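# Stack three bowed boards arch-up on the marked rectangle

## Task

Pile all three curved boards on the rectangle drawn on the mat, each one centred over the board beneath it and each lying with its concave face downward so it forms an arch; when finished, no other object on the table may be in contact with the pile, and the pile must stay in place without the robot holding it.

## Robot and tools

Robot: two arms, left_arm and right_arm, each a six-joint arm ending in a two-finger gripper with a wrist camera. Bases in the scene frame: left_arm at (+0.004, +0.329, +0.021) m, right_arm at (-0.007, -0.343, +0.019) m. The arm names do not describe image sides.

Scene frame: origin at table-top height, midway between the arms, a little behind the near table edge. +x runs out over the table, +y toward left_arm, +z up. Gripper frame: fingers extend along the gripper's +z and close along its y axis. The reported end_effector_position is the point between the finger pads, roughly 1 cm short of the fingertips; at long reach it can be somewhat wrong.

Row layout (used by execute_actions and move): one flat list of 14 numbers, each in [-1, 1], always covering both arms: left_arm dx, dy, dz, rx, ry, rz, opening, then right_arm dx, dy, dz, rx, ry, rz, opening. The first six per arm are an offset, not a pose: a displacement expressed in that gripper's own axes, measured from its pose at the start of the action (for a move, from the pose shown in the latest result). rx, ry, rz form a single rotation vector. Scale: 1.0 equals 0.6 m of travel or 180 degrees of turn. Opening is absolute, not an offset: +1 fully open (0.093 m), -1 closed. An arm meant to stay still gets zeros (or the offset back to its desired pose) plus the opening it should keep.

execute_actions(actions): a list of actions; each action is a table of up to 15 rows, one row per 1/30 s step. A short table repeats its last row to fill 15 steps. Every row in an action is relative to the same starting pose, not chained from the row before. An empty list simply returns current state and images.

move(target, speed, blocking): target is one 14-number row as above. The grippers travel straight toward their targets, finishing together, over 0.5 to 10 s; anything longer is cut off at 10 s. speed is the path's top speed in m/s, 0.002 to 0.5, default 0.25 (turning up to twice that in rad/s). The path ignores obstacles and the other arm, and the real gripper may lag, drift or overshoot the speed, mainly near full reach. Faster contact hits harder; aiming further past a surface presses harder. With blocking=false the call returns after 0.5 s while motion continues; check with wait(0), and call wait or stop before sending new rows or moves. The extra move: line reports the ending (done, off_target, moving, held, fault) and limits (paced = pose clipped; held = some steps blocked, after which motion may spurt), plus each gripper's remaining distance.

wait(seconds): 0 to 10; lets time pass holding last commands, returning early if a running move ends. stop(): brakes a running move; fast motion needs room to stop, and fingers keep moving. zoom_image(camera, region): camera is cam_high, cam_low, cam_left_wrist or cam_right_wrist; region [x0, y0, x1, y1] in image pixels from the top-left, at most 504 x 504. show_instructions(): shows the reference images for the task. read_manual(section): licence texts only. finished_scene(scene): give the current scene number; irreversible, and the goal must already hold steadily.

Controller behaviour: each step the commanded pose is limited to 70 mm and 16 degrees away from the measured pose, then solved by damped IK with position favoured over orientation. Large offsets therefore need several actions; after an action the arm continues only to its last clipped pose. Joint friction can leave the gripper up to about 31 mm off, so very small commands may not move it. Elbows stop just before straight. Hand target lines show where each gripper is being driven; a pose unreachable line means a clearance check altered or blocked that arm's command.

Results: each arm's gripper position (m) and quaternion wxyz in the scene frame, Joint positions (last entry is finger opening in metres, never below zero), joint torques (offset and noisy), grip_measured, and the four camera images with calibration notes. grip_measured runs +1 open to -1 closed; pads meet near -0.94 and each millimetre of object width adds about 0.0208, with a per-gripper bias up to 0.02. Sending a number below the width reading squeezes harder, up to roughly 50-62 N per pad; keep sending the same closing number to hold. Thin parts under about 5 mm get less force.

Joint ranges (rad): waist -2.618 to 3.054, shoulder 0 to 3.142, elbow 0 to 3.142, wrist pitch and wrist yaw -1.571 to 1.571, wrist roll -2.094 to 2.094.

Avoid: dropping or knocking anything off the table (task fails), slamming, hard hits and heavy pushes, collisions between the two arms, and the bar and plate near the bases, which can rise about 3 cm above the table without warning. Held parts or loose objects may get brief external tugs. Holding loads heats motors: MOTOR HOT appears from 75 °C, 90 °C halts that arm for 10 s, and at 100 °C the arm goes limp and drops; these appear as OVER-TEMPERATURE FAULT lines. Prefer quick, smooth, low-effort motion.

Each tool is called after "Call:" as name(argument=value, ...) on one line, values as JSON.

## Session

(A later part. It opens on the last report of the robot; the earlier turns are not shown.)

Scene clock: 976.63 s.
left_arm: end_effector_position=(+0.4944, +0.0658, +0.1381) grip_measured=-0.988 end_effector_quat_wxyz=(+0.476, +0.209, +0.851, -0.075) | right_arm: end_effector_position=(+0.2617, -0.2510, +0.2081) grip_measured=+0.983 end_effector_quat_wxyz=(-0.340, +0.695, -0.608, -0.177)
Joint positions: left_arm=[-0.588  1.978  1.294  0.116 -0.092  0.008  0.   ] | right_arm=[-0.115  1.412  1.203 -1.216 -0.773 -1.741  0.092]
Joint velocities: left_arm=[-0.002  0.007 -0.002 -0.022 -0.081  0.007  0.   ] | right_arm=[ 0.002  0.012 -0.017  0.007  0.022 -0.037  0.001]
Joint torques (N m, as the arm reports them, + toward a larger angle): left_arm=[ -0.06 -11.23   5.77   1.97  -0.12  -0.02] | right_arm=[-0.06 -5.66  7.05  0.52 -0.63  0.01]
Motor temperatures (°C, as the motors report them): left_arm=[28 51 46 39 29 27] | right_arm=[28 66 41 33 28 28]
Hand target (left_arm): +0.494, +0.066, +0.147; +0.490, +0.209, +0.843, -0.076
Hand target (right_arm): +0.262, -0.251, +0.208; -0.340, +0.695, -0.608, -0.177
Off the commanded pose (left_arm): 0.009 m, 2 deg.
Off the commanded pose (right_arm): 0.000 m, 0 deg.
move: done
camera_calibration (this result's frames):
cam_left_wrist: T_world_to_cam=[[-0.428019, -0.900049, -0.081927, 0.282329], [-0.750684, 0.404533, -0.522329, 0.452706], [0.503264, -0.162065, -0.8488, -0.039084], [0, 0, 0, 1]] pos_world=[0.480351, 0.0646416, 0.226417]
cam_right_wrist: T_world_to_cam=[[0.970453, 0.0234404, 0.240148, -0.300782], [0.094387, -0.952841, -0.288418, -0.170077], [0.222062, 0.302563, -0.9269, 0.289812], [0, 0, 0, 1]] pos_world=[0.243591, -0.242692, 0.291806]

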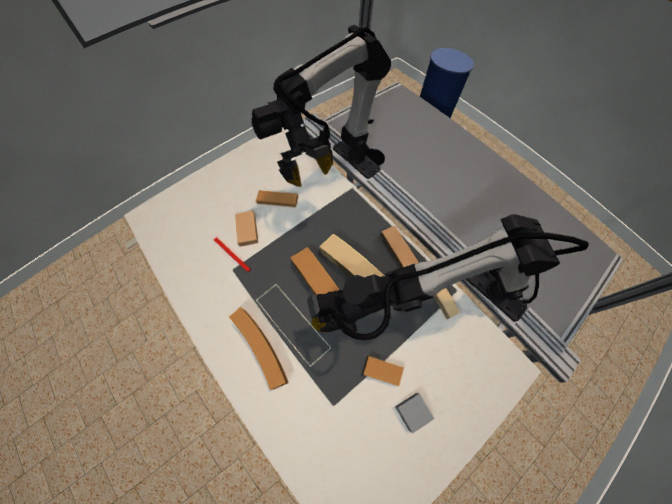

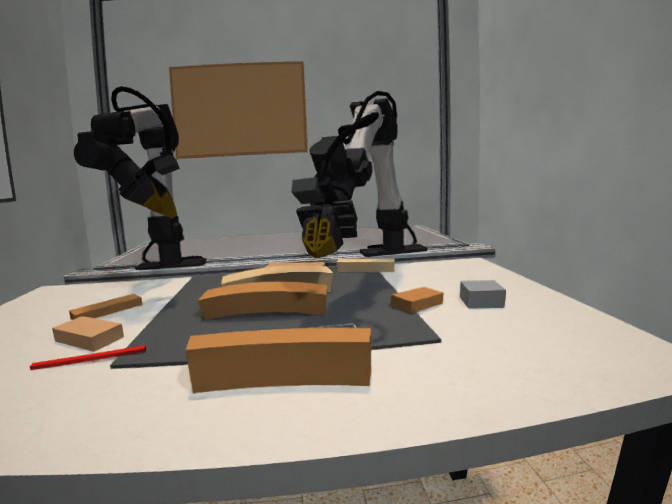

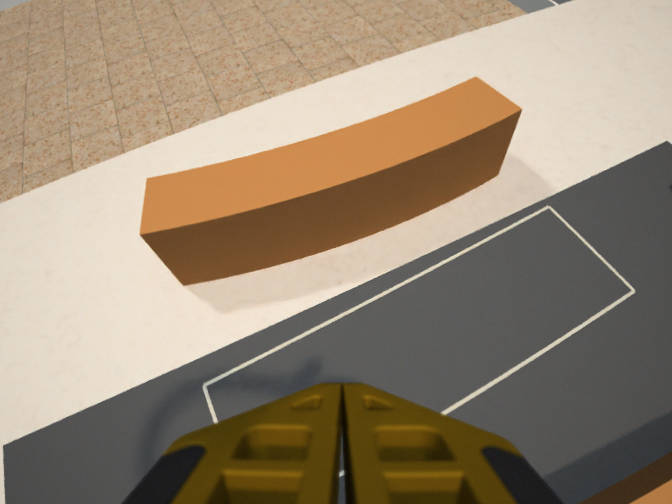

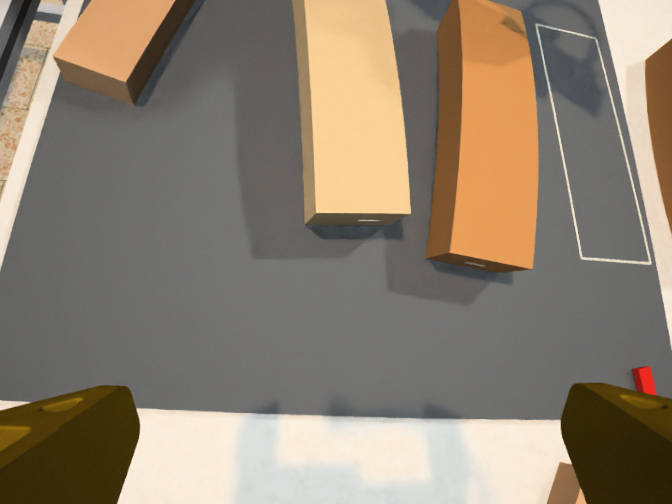

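Call:
move(target=[-0.045,0.005,0.24,0,0,0,-1,0,0,0,0,0,0,1], speed=0.1)

Scene clock: 982.27 s.
left_arm: end_effector_position=(+0.6136, +0.0060, +0.0772) grip_measured=-0.988 end_effector_quat_wxyz=(+0.472, +0.213, +0.852, -0.076) | right_arm: end_effector_position=(+0.2617, -0.2510, +0.2081) grip_measured=+0.983 end_effector_quat_wxyz=(-0.340, +0.695, -0.608, -0.177)
Joint positions: left_arm=[-0.575  2.578  2.075 -0.074 -0.075  0.017  0.   ] | right_arm=[-0.115  1.412  1.203 -1.216 -0.773 -1.741  0.092]
Joint velocities: left_arm=[-0.007 -0.007  0.007 -0.081 -0.051 -0.051  0.   ] | right_arm=[-0.007 -0.007 -0.017  0.051  0.022  0.051 -0.001]
Joint torques (N m, as the arm reports them, + toward a larger angle): left_arm=[  1.3  -13.93   8.83   1.63  -0.04  -0.05] | right_arm=[-0.08 -5.75  7.01  0.52 -0.62  0.06]
Motor temperatures (°C, as the motors report them): left_arm=[28 54 46 40 29 27] | right_arm=[28 63 41 33 28 28]
Hand target (left_arm): +0.621, +0.013, +0.085; +0.476, +0.209, +0.851, -0.075
Hand target (right_arm): +0.262, -0.251, +0.208; -0.340, +0.695, -0.608, -0.177
Off the commanded pose (left_arm): 0.012 m, 1 deg.
Off the commanded pose (right_arm): 0.000 m, 0 deg.
move: off_target (left_arm)
camera_calibration (this result's frames):
cam_left_wrist: T_world_to_cam=[[-0.434333, -0.897044, -0.0816563, 0.27841], [-0.752932, 0.411319, -0.513722, 0.535241], [0.494418, -0.161645, -0.854062, -0.154539], [0, 0, 0, 1]] pos_world=[0.600329, 0.00461052, 0.165713]
cam_right_wrist: T_world_to_cam=[[0.970453, 0.0234404, 0.240148, -0.300782], [0.094387, -0.952841, -0.288418, -0.170077], [0.222062, 0.302563, -0.9269, 0.289812], [0, 0, 0, 1]] pos_world=[0.243591, -0.242692, 0.291806]

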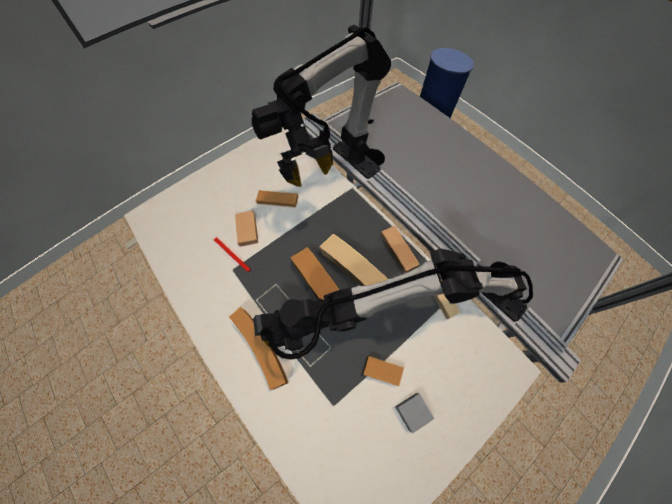

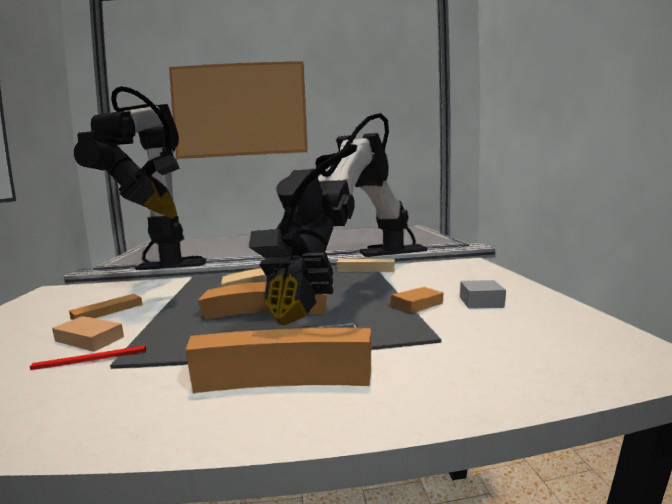

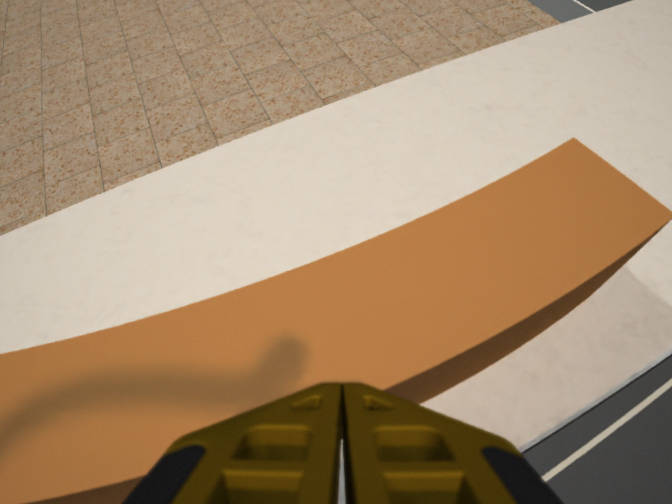

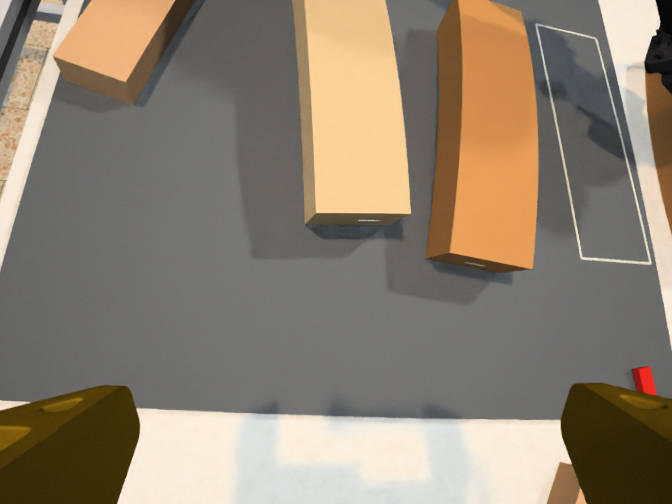

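Call:
move(target=[0.015,0.015,0.065,0,0,0,-1,0,0,0,0,0,0,1], speed=0.03)

Scene clock: 986.37 s.
left_arm: end_effector_position=(+0.6423, -0.0051, +0.0679) grip_measured=-0.988 end_effector_quat_wxyz=(+0.491, +0.209, +0.842, -0.079) | right_arm: end_effector_position=(+0.2617, -0.2510, +0.2081) grip_measured=+0.983 end_effector_quat_wxyz=(-0.340, +0.695, -0.608, -0.177)
Joint positions: left_arm=[-0.569  2.744  2.322 -0.109 -0.073  0.022  0.   ] | right_arm=[-0.115  1.412  1.203 -1.216 -0.773 -1.741  0.092]
Joint velocities: left_arm=[-0.007 -0.002  0.032  0.051 -0.066 -0.022  0.   ] | right_arm=[-0.002 -0.002  0.022 -0.022 -0.022  0.051 -0.001]
Joint torques (N m, as the arm reports them, + toward a larger angle): left_arm=[  1.07 -12.9    8.56   1.56   0.07  -0.07] | right_arm=[-0.41 -5.65  7.1   0.52 -0.57  0.02]
Motor temperatures (°C, as the motors report them): left_arm=[28 57 47 40 28 27] | right_arm=[28 61 41 33 28 28]
Hand target (left_arm): +0.643, +0.004, +0.050; +0.472, +0.212, +0.852, -0.076
Hand target (right_arm): +0.262, -0.251, +0.208; -0.340, +0.695, -0.608, -0.177
Off the commanded pose (left_arm): 0.021 m, 3 deg.
Off the commanded pose (right_arm): 0.000 m, 0 deg.
move: off_target (left_arm)
camera_calibration (this result's frames):
cam_left_wrist: T_world_to_cam=[[-0.430039, -0.899082, -0.0819566, 0.277435], [-0.731408, 0.400174, -0.552181, 0.545329], [0.529253, -0.177516, -0.829686, -0.202558], [0, 0, 0, 1]] pos_world=[0.62537, -0.00474627, 0.155798]
cam_right_wrist: T_world_to_cam=[[0.970453, 0.0234404, 0.240148, -0.300782], [0.094387, -0.952841, -0.288418, -0.170077], [0.222062, 0.302563, -0.9269, 0.289812], [0, 0, 0, 1]] pos_world=[0.243591, -0.242692, 0.291806]

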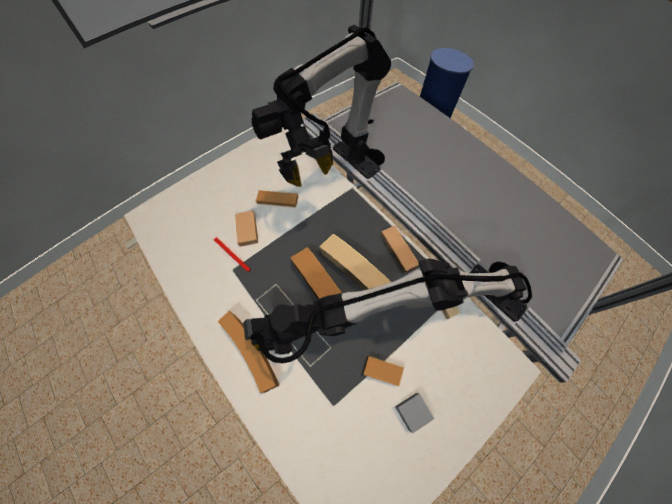

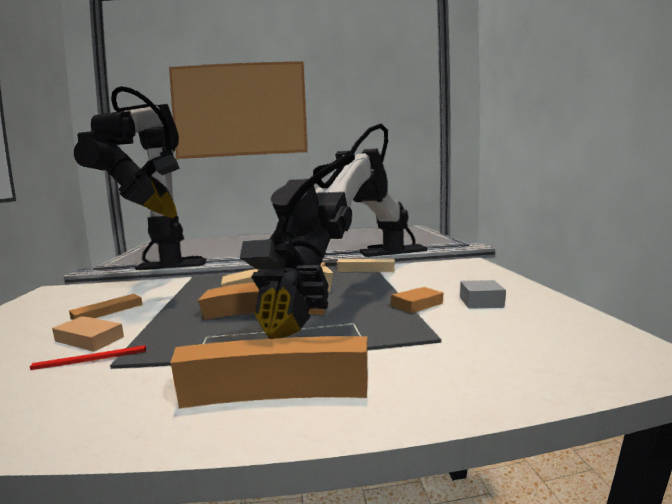

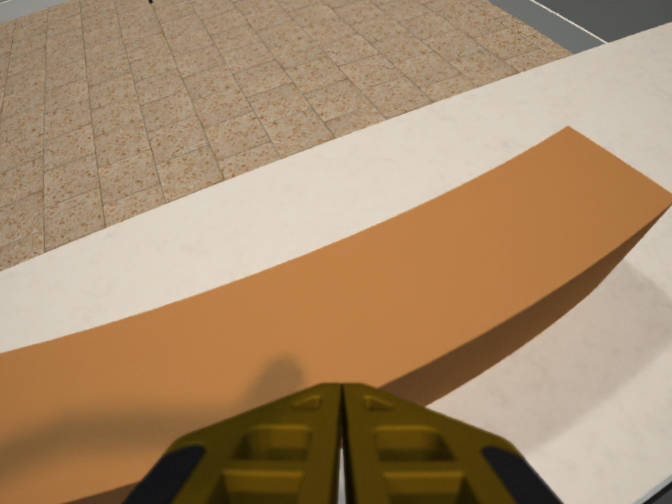

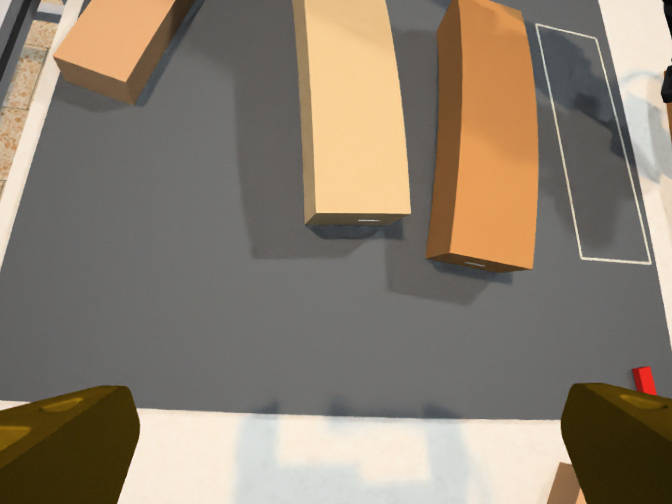

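Call:
move(target=[-0.062,0.005,-0.04,0,0,0,-1,0,0,0,0,0,0,1], speed=0.04)

Call:
move(target=[-0.03,0.02,0.045,0,-0.03,0,-1,0,0,0,0,0,0,1], speed=0.04)

Scene clock: 990.23 s.
left_arm: end_effector_position=(+0.6385, -0.0035, +0.0911) grip_measured=-0.988 end_effector_quat_wxyz=(+0.480, +0.211, +0.848, -0.076) | right_arm: end_effector_position=(+0.2617, -0.2510, +0.2081) grip_measured=+0.983 end_effector_quat_wxyz=(-0.340, +0.695, -0.608, -0.177)
Joint positions: left_arm=[-0.569  2.709  2.368 -0.217 -0.073  0.022  0.   ] | right_arm=[-0.115  1.412  1.203 -1.216 -0.773 -1.741  0.092]
Joint velocities: left_arm=[-0.007  0.007  0.002 -0.066 -0.051 -0.022  0.   ] | right_arm=[-0.007  0.002 -0.012  0.051 -0.022 -0.007  0.001]
Joint torques (N m, as the arm reports them, + toward a larger angle): left_arm=[  0.07 -16.21   9.16   1.68  -0.14  -0.08] | right_arm=[-0.02 -5.64  7.02  0.55 -0.6   0.  ]
Motor temperatures (°C, as the motors report them): left_arm=[28 60 47 40 28 27] | right_arm=[28 60 41 33 28 28]
Hand target (left_arm): +0.641, -0.004, +0.112; +0.491, +0.209, +0.842, -0.079
Hand target (right_arm): +0.262, -0.251, +0.208; -0.340, +0.695, -0.608, -0.177
Off the commanded pose (left_arm): 0.021 m, 2 deg.
Off the commanded pose (right_arm): 0.000 m, 0 deg.
move: off_target (left_arm)
camera_calibration (this result's frames):
cam_left_wrist: T_world_to_cam=[[-0.432044, -0.897987, -0.0834086, 0.280528], [-0.743863, 0.407121, -0.530019, 0.56065], [0.509908, -0.166947, -0.843874, -0.1674], [0, 0, 0, 1]] pos_world=[0.623605, -0.0042887, 0.179289]
cam_right_wrist: T_world_to_cam=[[0.970453, 0.0234404, 0.240148, -0.300782], [0.094387, -0.952841, -0.288418, -0.170077], [0.222062, 0.302563, -0.9269, 0.289812], [0, 0, 0, 1]] pos_world=[0.243591, -0.242692, 0.291806]

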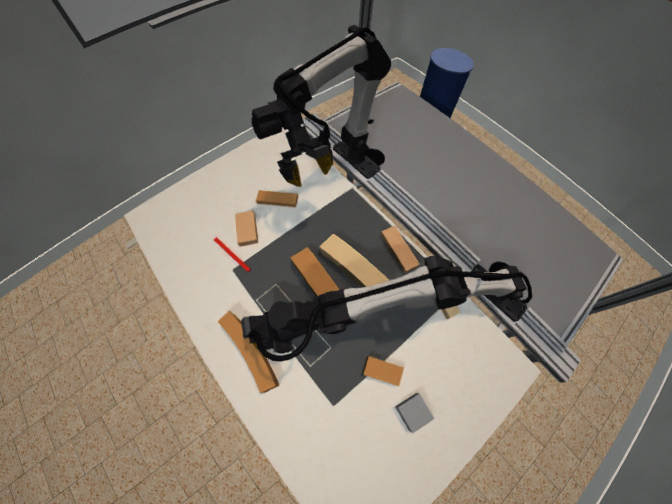

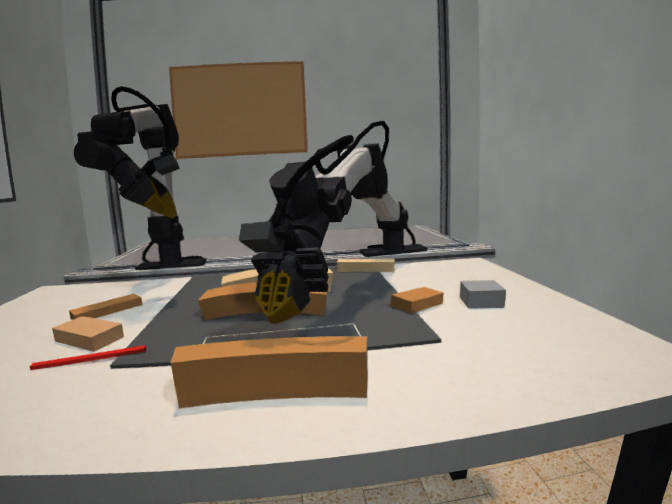

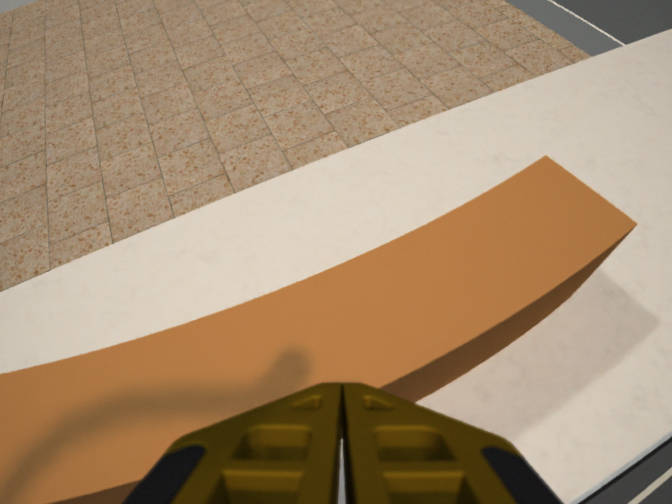

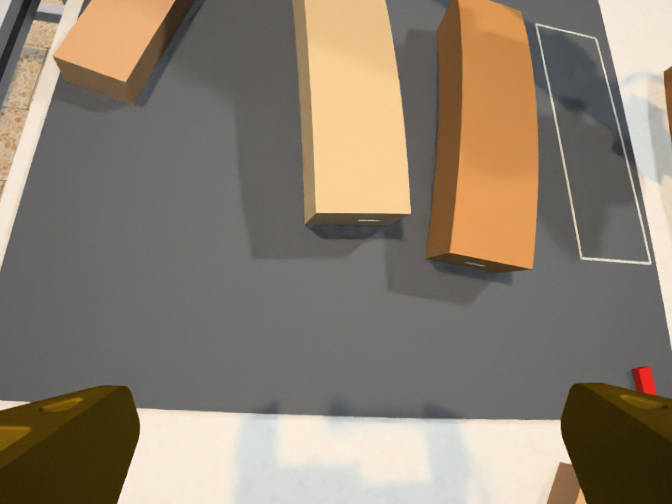

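Scene clock: 991.77 s.
left_arm: end_effector_position=(+0.6693, -0.0146, +0.0875) grip_measured=-0.988 end_effector_quat_wxyz=(+0.520, +0.208, +0.824, -0.088) | right_arm: end_effector_position=(+0.2617, -0.2510, +0.2081) grip_measured=+0.983 end_effector_quat_wxyz=(-0.340, +0.695, -0.608, -0.177)
Joint positions: left_arm=[-0.559  2.96   2.774 -0.274 -0.058  0.033  0.   ] | right_arm=[-0.115  1.412  1.203 -1.216 -0.773 -1.741  0.092]
Joint velocities: left_arm=[-0.007  0.046  0.144 -0.081  0.037 -0.051  0.   ] | right_arm=[ 0.007  0.002 -0.002 -0.007 -0.051 -0.022  0.   ]
Joint torques (N m, as the arm reports them, + toward a larger angle): left_arm=[  1.01 -15.33   9.16   1.73   0.01  -0.05] | right_arm=[-0.26 -5.77  7.08  0.54 -0.59  0.03]
Motor temperatures (°C, as the motors report them): left_arm=[28 61 47 41 28 27] | right_arm=[28 59 41 33 28 28]
Hand target (left_arm): +0.673, -0.007, +0.093; +0.521, +0.207, +0.823, -0.087
Hand target (right_arm): +0.262, -0.251, +0.208; -0.340, +0.695, -0.608, -0.177
Off the commanded pose (left_arm): 0.010 m, 0 deg.
Off the commanded pose (right_arm): 0.000 m, 0 deg.
move: done
camera_calibration (this result's frames):
cam_left_wrist: T_world_to_cam=[[-0.434094, -0.897209, -0.0811062, 0.284714], [-0.690888, 0.389338, -0.609171, 0.557395], [0.578131, -0.208402, -0.788881, -0.239046], [0, 0, 0, 1]] pos_world=[0.64689, -0.0113845, 0.174062]
cam_right_wrist: T_world_to_cam=[[0.970453, 0.0234404, 0.240148, -0.300782], [0.094387, -0.952841, -0.288418, -0.170077], [0.222062, 0.302563, -0.9269, 0.289812], [0, 0, 0, 1]] pos_world=[0.243591, -0.242692, 0.291806]

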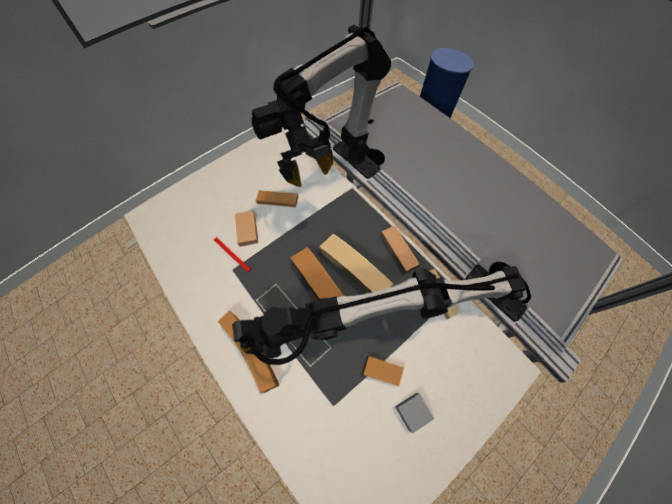

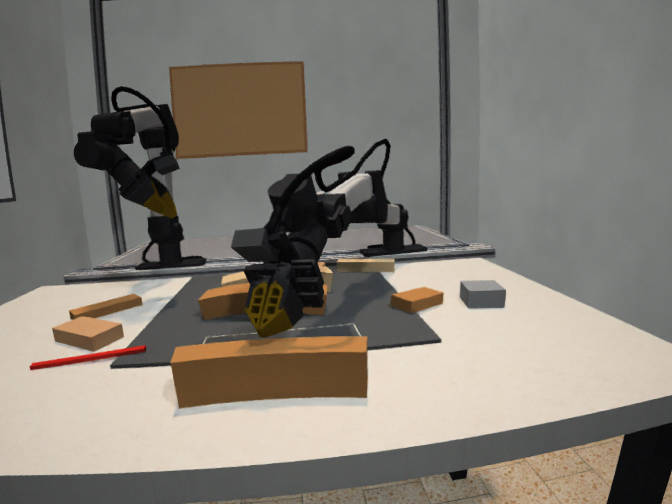

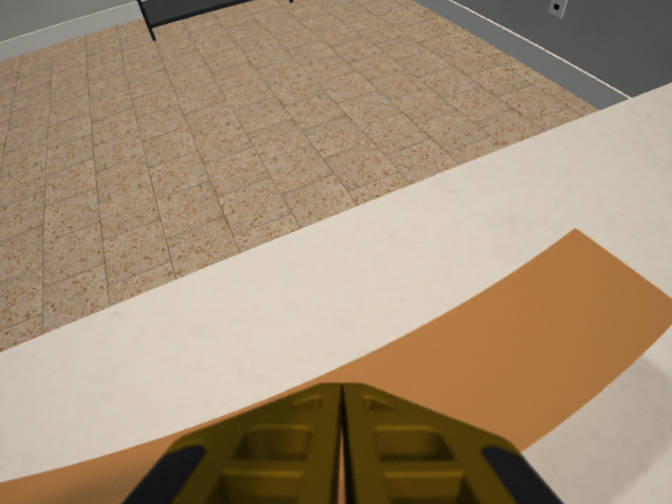

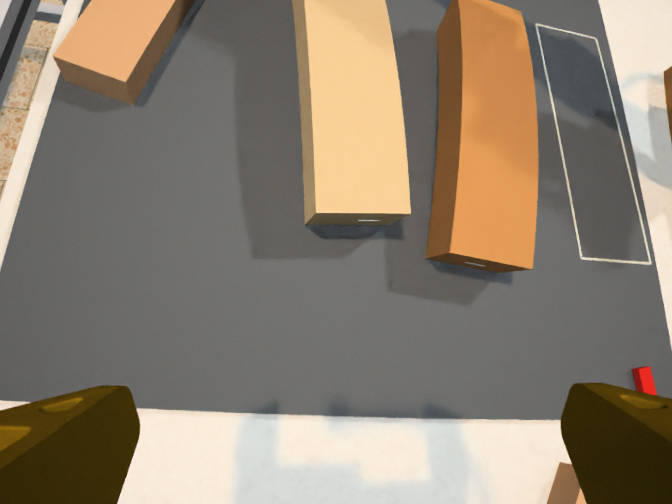

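Call:
move(target=[0.065,-0.008,0.02,0,0,0,-1,0,0,0,0,0,0,1], speed=0.03)

Call:
move(target=[0.085,-0.06,-0.095,0,0,0,-1,0,0,0,0,0,0,1], speed=0.03)

Scene clock: 995.47 s.
left_arm: end_effector_position=(+0.6700, -0.0148, +0.0735) grip_measured=-0.988 end_effector_quat_wxyz=(+0.544, +0.204, +0.809, -0.094) | right_arm: end_effector_position=(+0.2617, -0.2510, +0.2081) grip_measured=+0.983 end_effector_quat_wxyz=(-0.340, +0.695, -0.608, -0.177)
Joint positions: left_arm=[-0.559  2.894  2.534 -0.041 -0.058  0.033  0.   ] | right_arm=[-0.115  1.412  1.203 -1.216 -0.773 -1.741  0.092]
Joint velocities: left_arm=[-0.002 -0.012 -0.002  0.007 -0.007 -0.007  0.   ] | right_arm=[ 0.002  0.002 -0.007 -0.037  0.007 -0.037 -0.001]
Joint torques (N m, as the arm reports them, + toward a larger angle): left_arm=[ -0.5  -14.64   4.87   1.7   -0.14  -0.06] | right_arm=[-0.21 -5.81  6.86  0.54 -0.64  0.01]
Motor temperatures (°C, as the motors report them): left_arm=[28 64 47 41 28 27] | right_arm=[28 58 41 33 28 28]
Hand target (left_arm): +0.663, -0.014, +0.047; +0.520, +0.208, +0.824, -0.088
Hand target (right_arm): +0.262, -0.251, +0.208; -0.340, +0.695, -0.608, -0.177
Off the commanded pose (left_arm): 0.028 m, 3 deg.
Off the commanded pose (right_arm): 0.000 m, 0 deg.
move: off_target (left_arm)
camera_calibration (this result's frames):
cam_left_wrist: T_world_to_cam=[[-0.430802, -0.898997, -0.0788315, 0.281378], [-0.657958, 0.372676, -0.654373, 0.530488], [0.617657, -0.230037, -0.752052, -0.280012], [0, 0, 0, 1]] pos_world=[0.643209, -0.00915559, 0.158735]
cam_right_wrist: T_world_to_cam=[[0.970453, 0.0234404, 0.240148, -0.300782], [0.094387, -0.952841, -0.288418, -0.170077], [0.222062, 0.302563, -0.9269, 0.289812], [0, 0, 0, 1]] pos_world=[0.243591, -0.242692, 0.291806]

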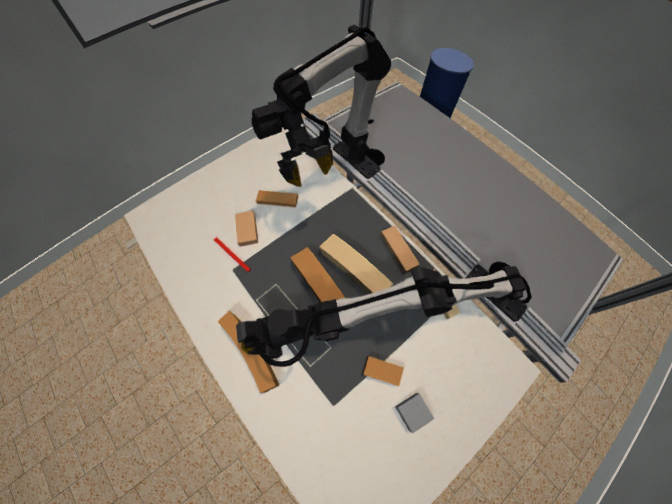

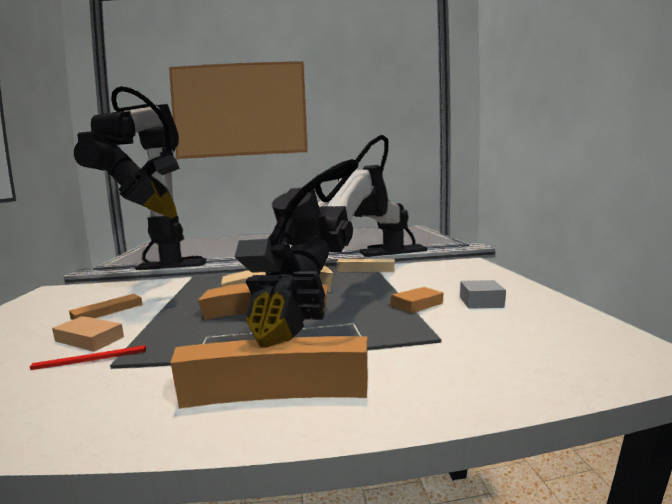

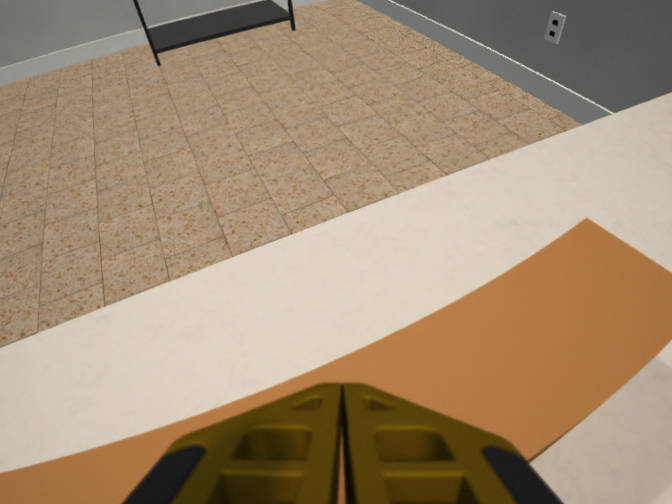

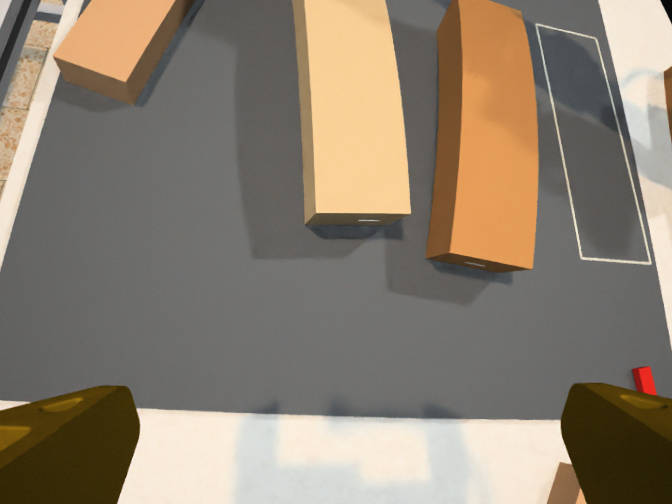

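Scene clock: 998.53 s.
left_arm: end_effector_position=(+0.5899, -0.0095, +0.0313) grip_measured=-0.988 end_effector_quat_wxyz=(+0.528, +0.210, +0.818, -0.089) | right_arm: end_effector_position=(+0.2617, -0.2510, +0.2081) grip_measured=+0.983 end_effector_quat_wxyz=(-0.340, +0.695, -0.608, -0.177)
Joint positions: left_arm=[-0.622  2.595  1.788  0.363 -0.113  0.012  0.   ] | right_arm=[-0.115  1.412  1.203 -1.216 -0.773 -1.741  0.092]
Joint velocities: left_arm=[-0.012  0.012  0.007  0.037 -0.007 -0.007  0.   ] | right_arm=[-0.002 -0.007  0.017  0.051 -0.051 -0.007 -0.   ]
Joint torques (N m, as the arm reports them, + toward a larger angle): left_arm=[ -0.75 -15.5    5.37   2.07  -0.21  -0.15] | right_arm=[-0.1  -5.56  6.96  0.59 -0.65  0.01]
Motor temperatures (°C, as the motors report them): left_arm=[28 67 47 41 28 27] | right_arm=[28 57 41 33 28 28]
Hand target (left_arm): +0.589, -0.014, +0.046; +0.544, +0.204, +0.809, -0.094
Hand target (right_arm): +0.262, -0.251, +0.208; -0.340, +0.695, -0.608, -0.177
Off the commanded pose (left_arm): 0.016 m, 2 deg.
Off the commanded pose (right_arm): 0.000 m, 0 deg.
move: off_target (left_arm)
camera_calibration (this result's frames):
cam_left_wrist: T_world_to_cam=[[-0.436716, -0.895581, -0.0849292, 0.251999], [-0.678285, 0.389823, -0.622871, 0.459285], [0.590939, -0.214411, -0.777701, -0.244381], [0, 0, 0, 1]] pos_world=[0.565992, -0.00575202, 0.117422]
cam_right_wrist: T_world_to_cam=[[0.970453, 0.0234404, 0.240148, -0.300782], [0.094387, -0.952841, -0.288418, -0.170077], [0.222062, 0.302563, -0.9269, 0.289812], [0, 0, 0, 1]] pos_world=[0.243591, -0.242692, 0.291806]

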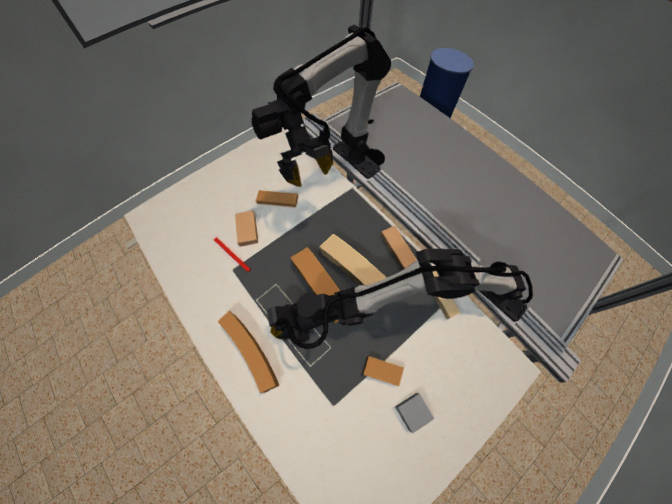

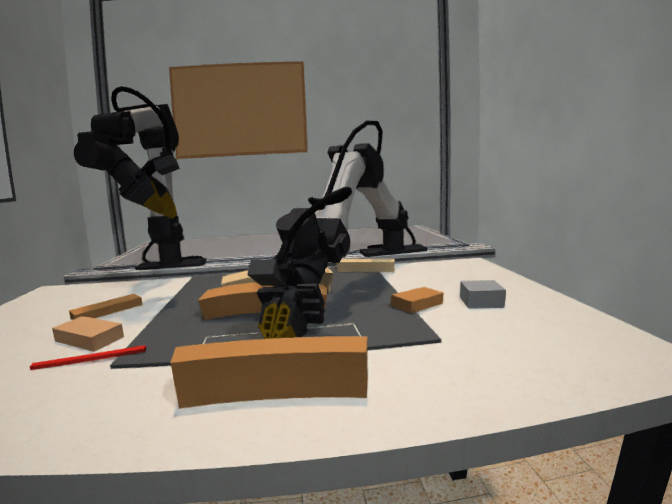

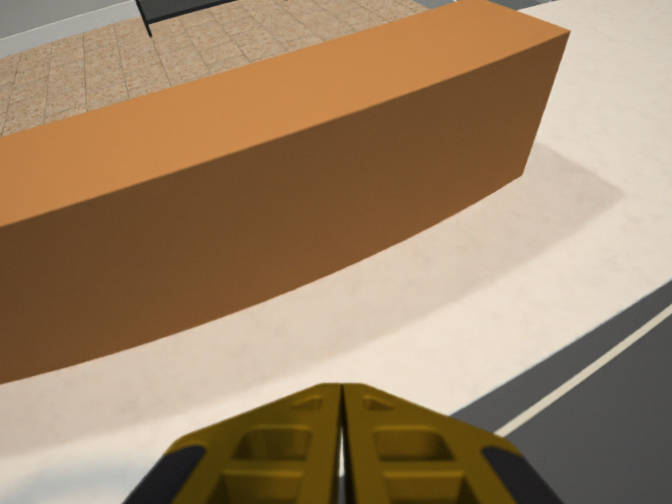

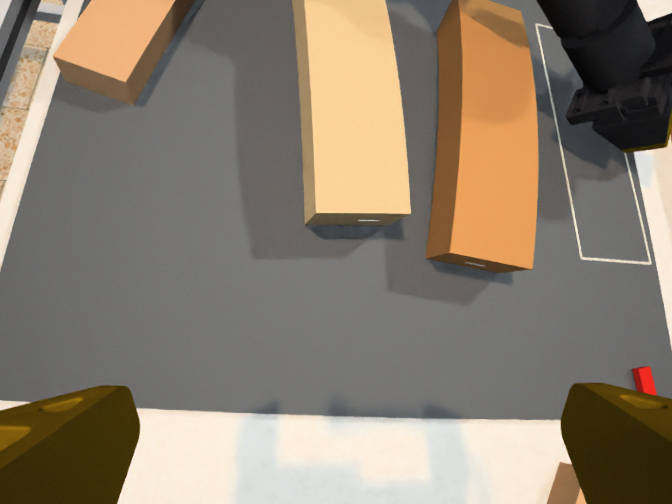

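Call:
move(target=[0.057,0.163,-0.747,0,0.1,0,1,0.177,-0.423,0.242,0.126,-0.117,0.176,1], speed=0.15)

Scene clock: 1014.40 s.
left_arm: end_effector_position=(+0.2495, +0.2508, +0.1813) grip_measured=+1.000 end_effector_quat_wxyz=(+0.380, +0.222, +0.896, -0.058) | right_arm: end_effector_position=(+0.5468, -0.2229, +0.1098) grip_measured=+0.983 end_effector_quat_wxyz=(+0.515, -0.385, +0.718, +0.266)
Joint positions: left_arm=[-0.272  0.806  0.674 -0.662  0.148  0.218  0.093] | right_arm=[-0.044  2.252  1.464  0.217 -0.91  -0.489  0.092]
Joint velocities: left_arm=[-0.012  0.002 -0.007 -0.022 -0.007 -0.051  0.   ] | right_arm=[ 0.007 -0.027  0.002  0.007  0.022  0.037 -0.   ]
Joint torques (N m, as the arm reports them, + toward a larger angle): left_arm=[ 1.01 -1.75  8.84  1.48  0.04 -0.08] | right_arm=[  0.84 -12.33   8.46   1.74  -0.25   0.11]
Motor temperatures (°C, as the motors report them): left_arm=[28 74 46 43 28 27] | right_arm=[28 54 41 33 28 28]
Hand target (left_arm): +0.251, +0.252, +0.193; +0.392, +0.221, +0.891, -0.058
Hand target (right_arm): +0.550, -0.219, +0.101; +0.510, -0.384, +0.722, +0.267
Off the commanded pose (left_arm): 0.018 m, 2 deg.
Off the commanded pose (right_arm): 0.011 m, 1 deg.
MOTOR HOT: a motor of the left arm reached 75 °C. Now the hottest motor of the left arm, joint 2 (shoulder), reports 74 °C. The controller's stop level is 90 °C. To cool a motor, set the load down, stop pushing, or move to a pose that needs little force.
move: off_target (left_arm, right_arm)
camera_calibration (this result's frames):
cam_left_wrist: T_world_to_cam=[[-0.444678, -0.892598, -0.0743621, 0.348458], [-0.834856, 0.44312, -0.326588, 0.192414], [0.324464, -0.083145, -0.942237, 0.192595], [0, 0, 0, 1]] pos_world=[0.253099, 0.241784, 0.270222]
cam_right_wrist: T_world_to_cam=[[0.829629, -0.558299, -0.00426292, -0.580305], [-0.397773, -0.585695, -0.706214, 0.198203], [0.391782, 0.587591, -0.707986, 0.0736218], [0, 0, 0, 1]] pos_world=[0.531433, -0.251157, 0.189623]

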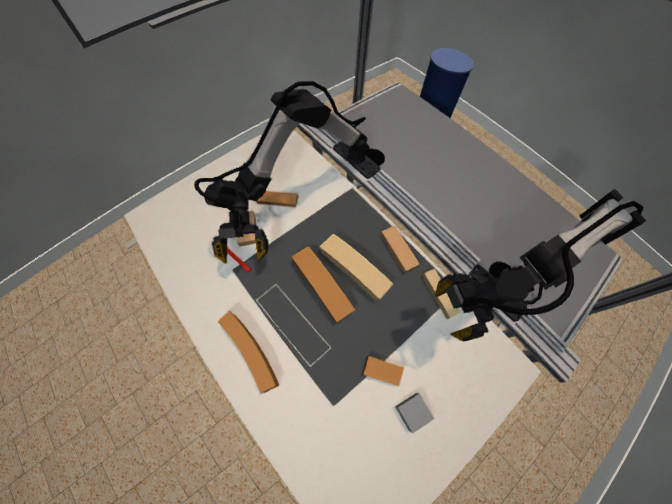

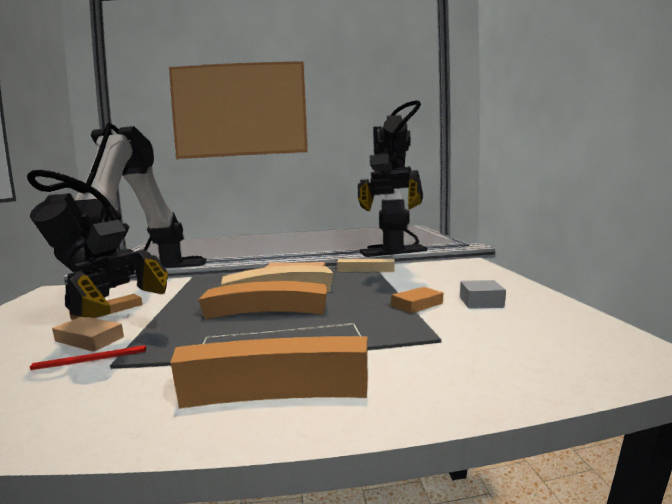

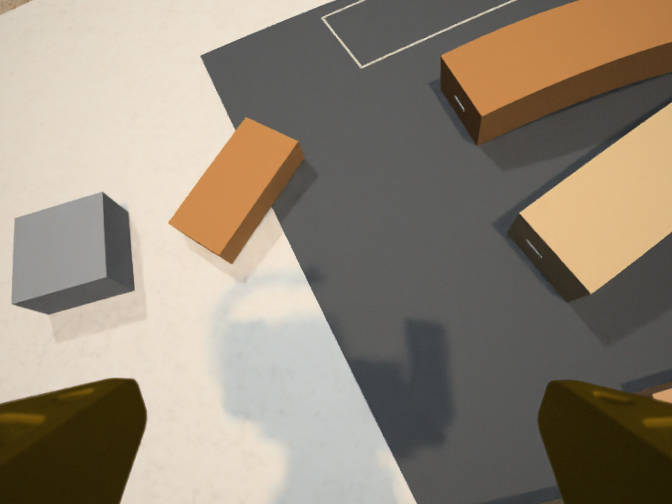

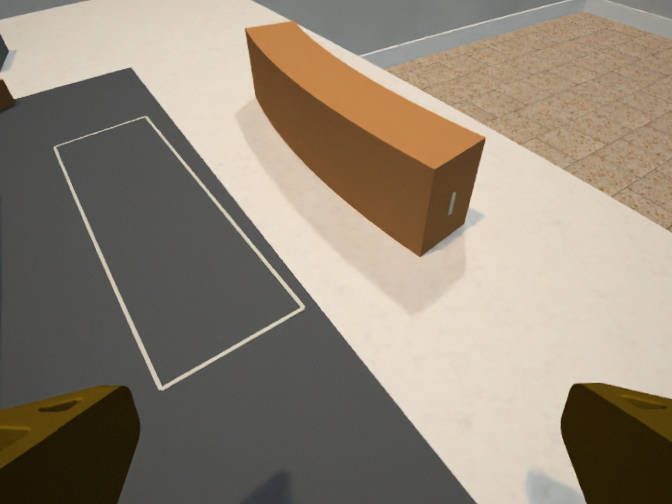

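Call:
move(target=[0,0,0,0,0,0,1,0.02,-0.072,0.2,0,0,0,1], speed=0.08)

Scene clock: 1032.53 s.
left_arm: end_effector_position=(+0.2492, +0.2506, +0.1810) grip_measured=+1.000 end_effector_quat_wxyz=(+0.379, +0.223, +0.896, -0.058) | right_arm: end_effector_position=(+0.6448, -0.1613, +0.0797) grip_measured=+0.983 end_effector_quat_wxyz=(+0.534, -0.391, +0.703, +0.260)
Joint positions: left_arm=[-0.272  0.806  0.674 -0.663  0.15   0.219  0.093] | right_arm=[ 0.068  2.692  2.109  0.133 -0.819 -0.398  0.092]
Joint velocities: left_arm=[-0.017 -0.012  0.007  0.007  0.022  0.037  0.   ] | right_arm=[ 0.007  0.007  0.022  0.007  0.007 -0.037 -0.   ]
Joint torques (N m, as the arm reports them, + toward a larger angle): left_arm=[-0.18 -0.95  7.11  1.56 -0.01 -0.08] | right_arm=[  0.56 -15.55   9.03   1.56  -0.22   0.1 ]
Motor temperatures (°C, as the motors report them): left_arm=[28 63 48 42 28 27] | right_arm=[28 58 42 36 27 28]
Hand target (left_arm): +0.249, +0.251, +0.181; +0.380, +0.222, +0.896, -0.058
Hand target (right_arm): +0.643, -0.157, +0.059; +0.516, -0.385, +0.718, +0.267
Off the commanded pose (left_arm): 0.000 m, 0 deg.
Off the commanded pose (right_arm): 0.020 m, 3 deg.
MOTOR HOT: cleared. Now the hottest motor of the left arm, joint 2 (shoulder), reports 63 °C.
move: off_target (right_arm)
camera_calibration (this result's frames):
cam_left_wrist: T_world_to_cam=[[-0.446195, -0.891872, -0.0739875, 0.348316], [-0.834594, 0.444529, -0.325342, 0.191486], [0.323053, -0.0834165, -0.942698, 0.192962], [0, 0, 0, 1]] pos_world=[0.252893, 0.241628, 0.269975]
cam_right_wrist: T_world_to_cam=[[0.830835, -0.555559, 0.0326675, -0.630659], [-0.359558, -0.580668, -0.73044, 0.230131], [0.424771, 0.595129, -0.682196, -0.0444584], [0, 0, 0, 1]] pos_world=[0.625605, -0.19028, 0.15837]

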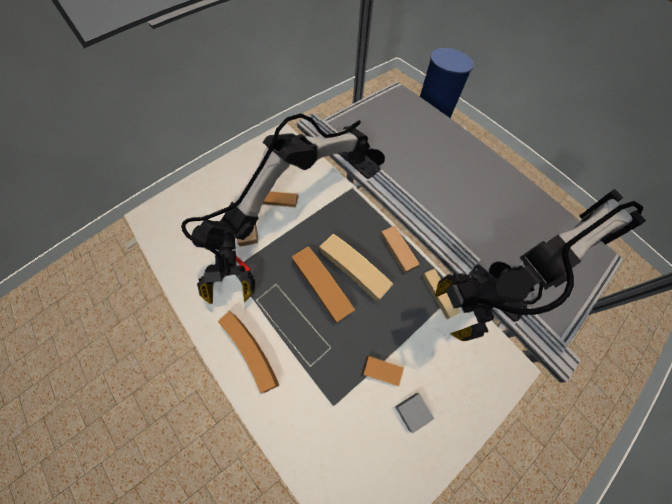

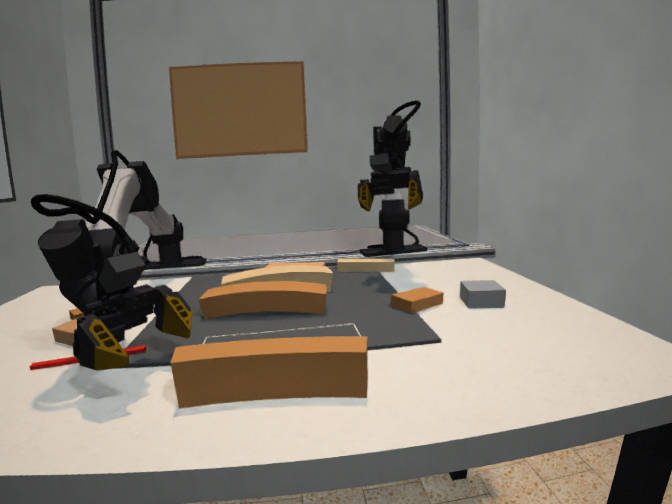

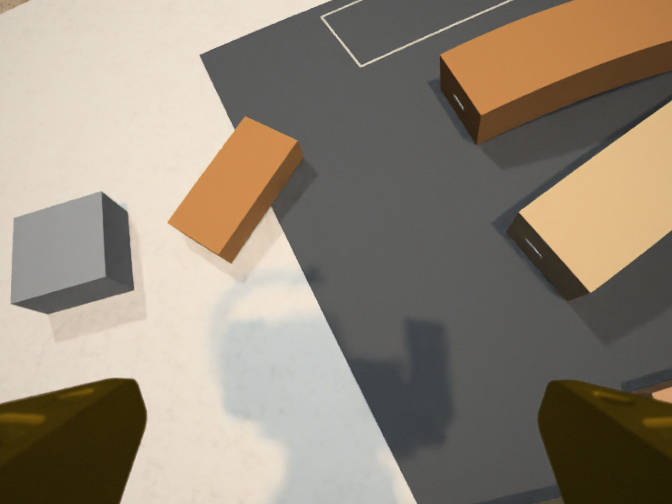

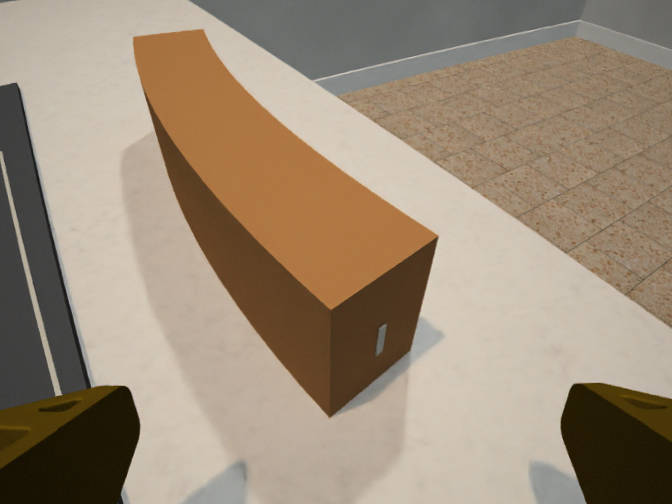

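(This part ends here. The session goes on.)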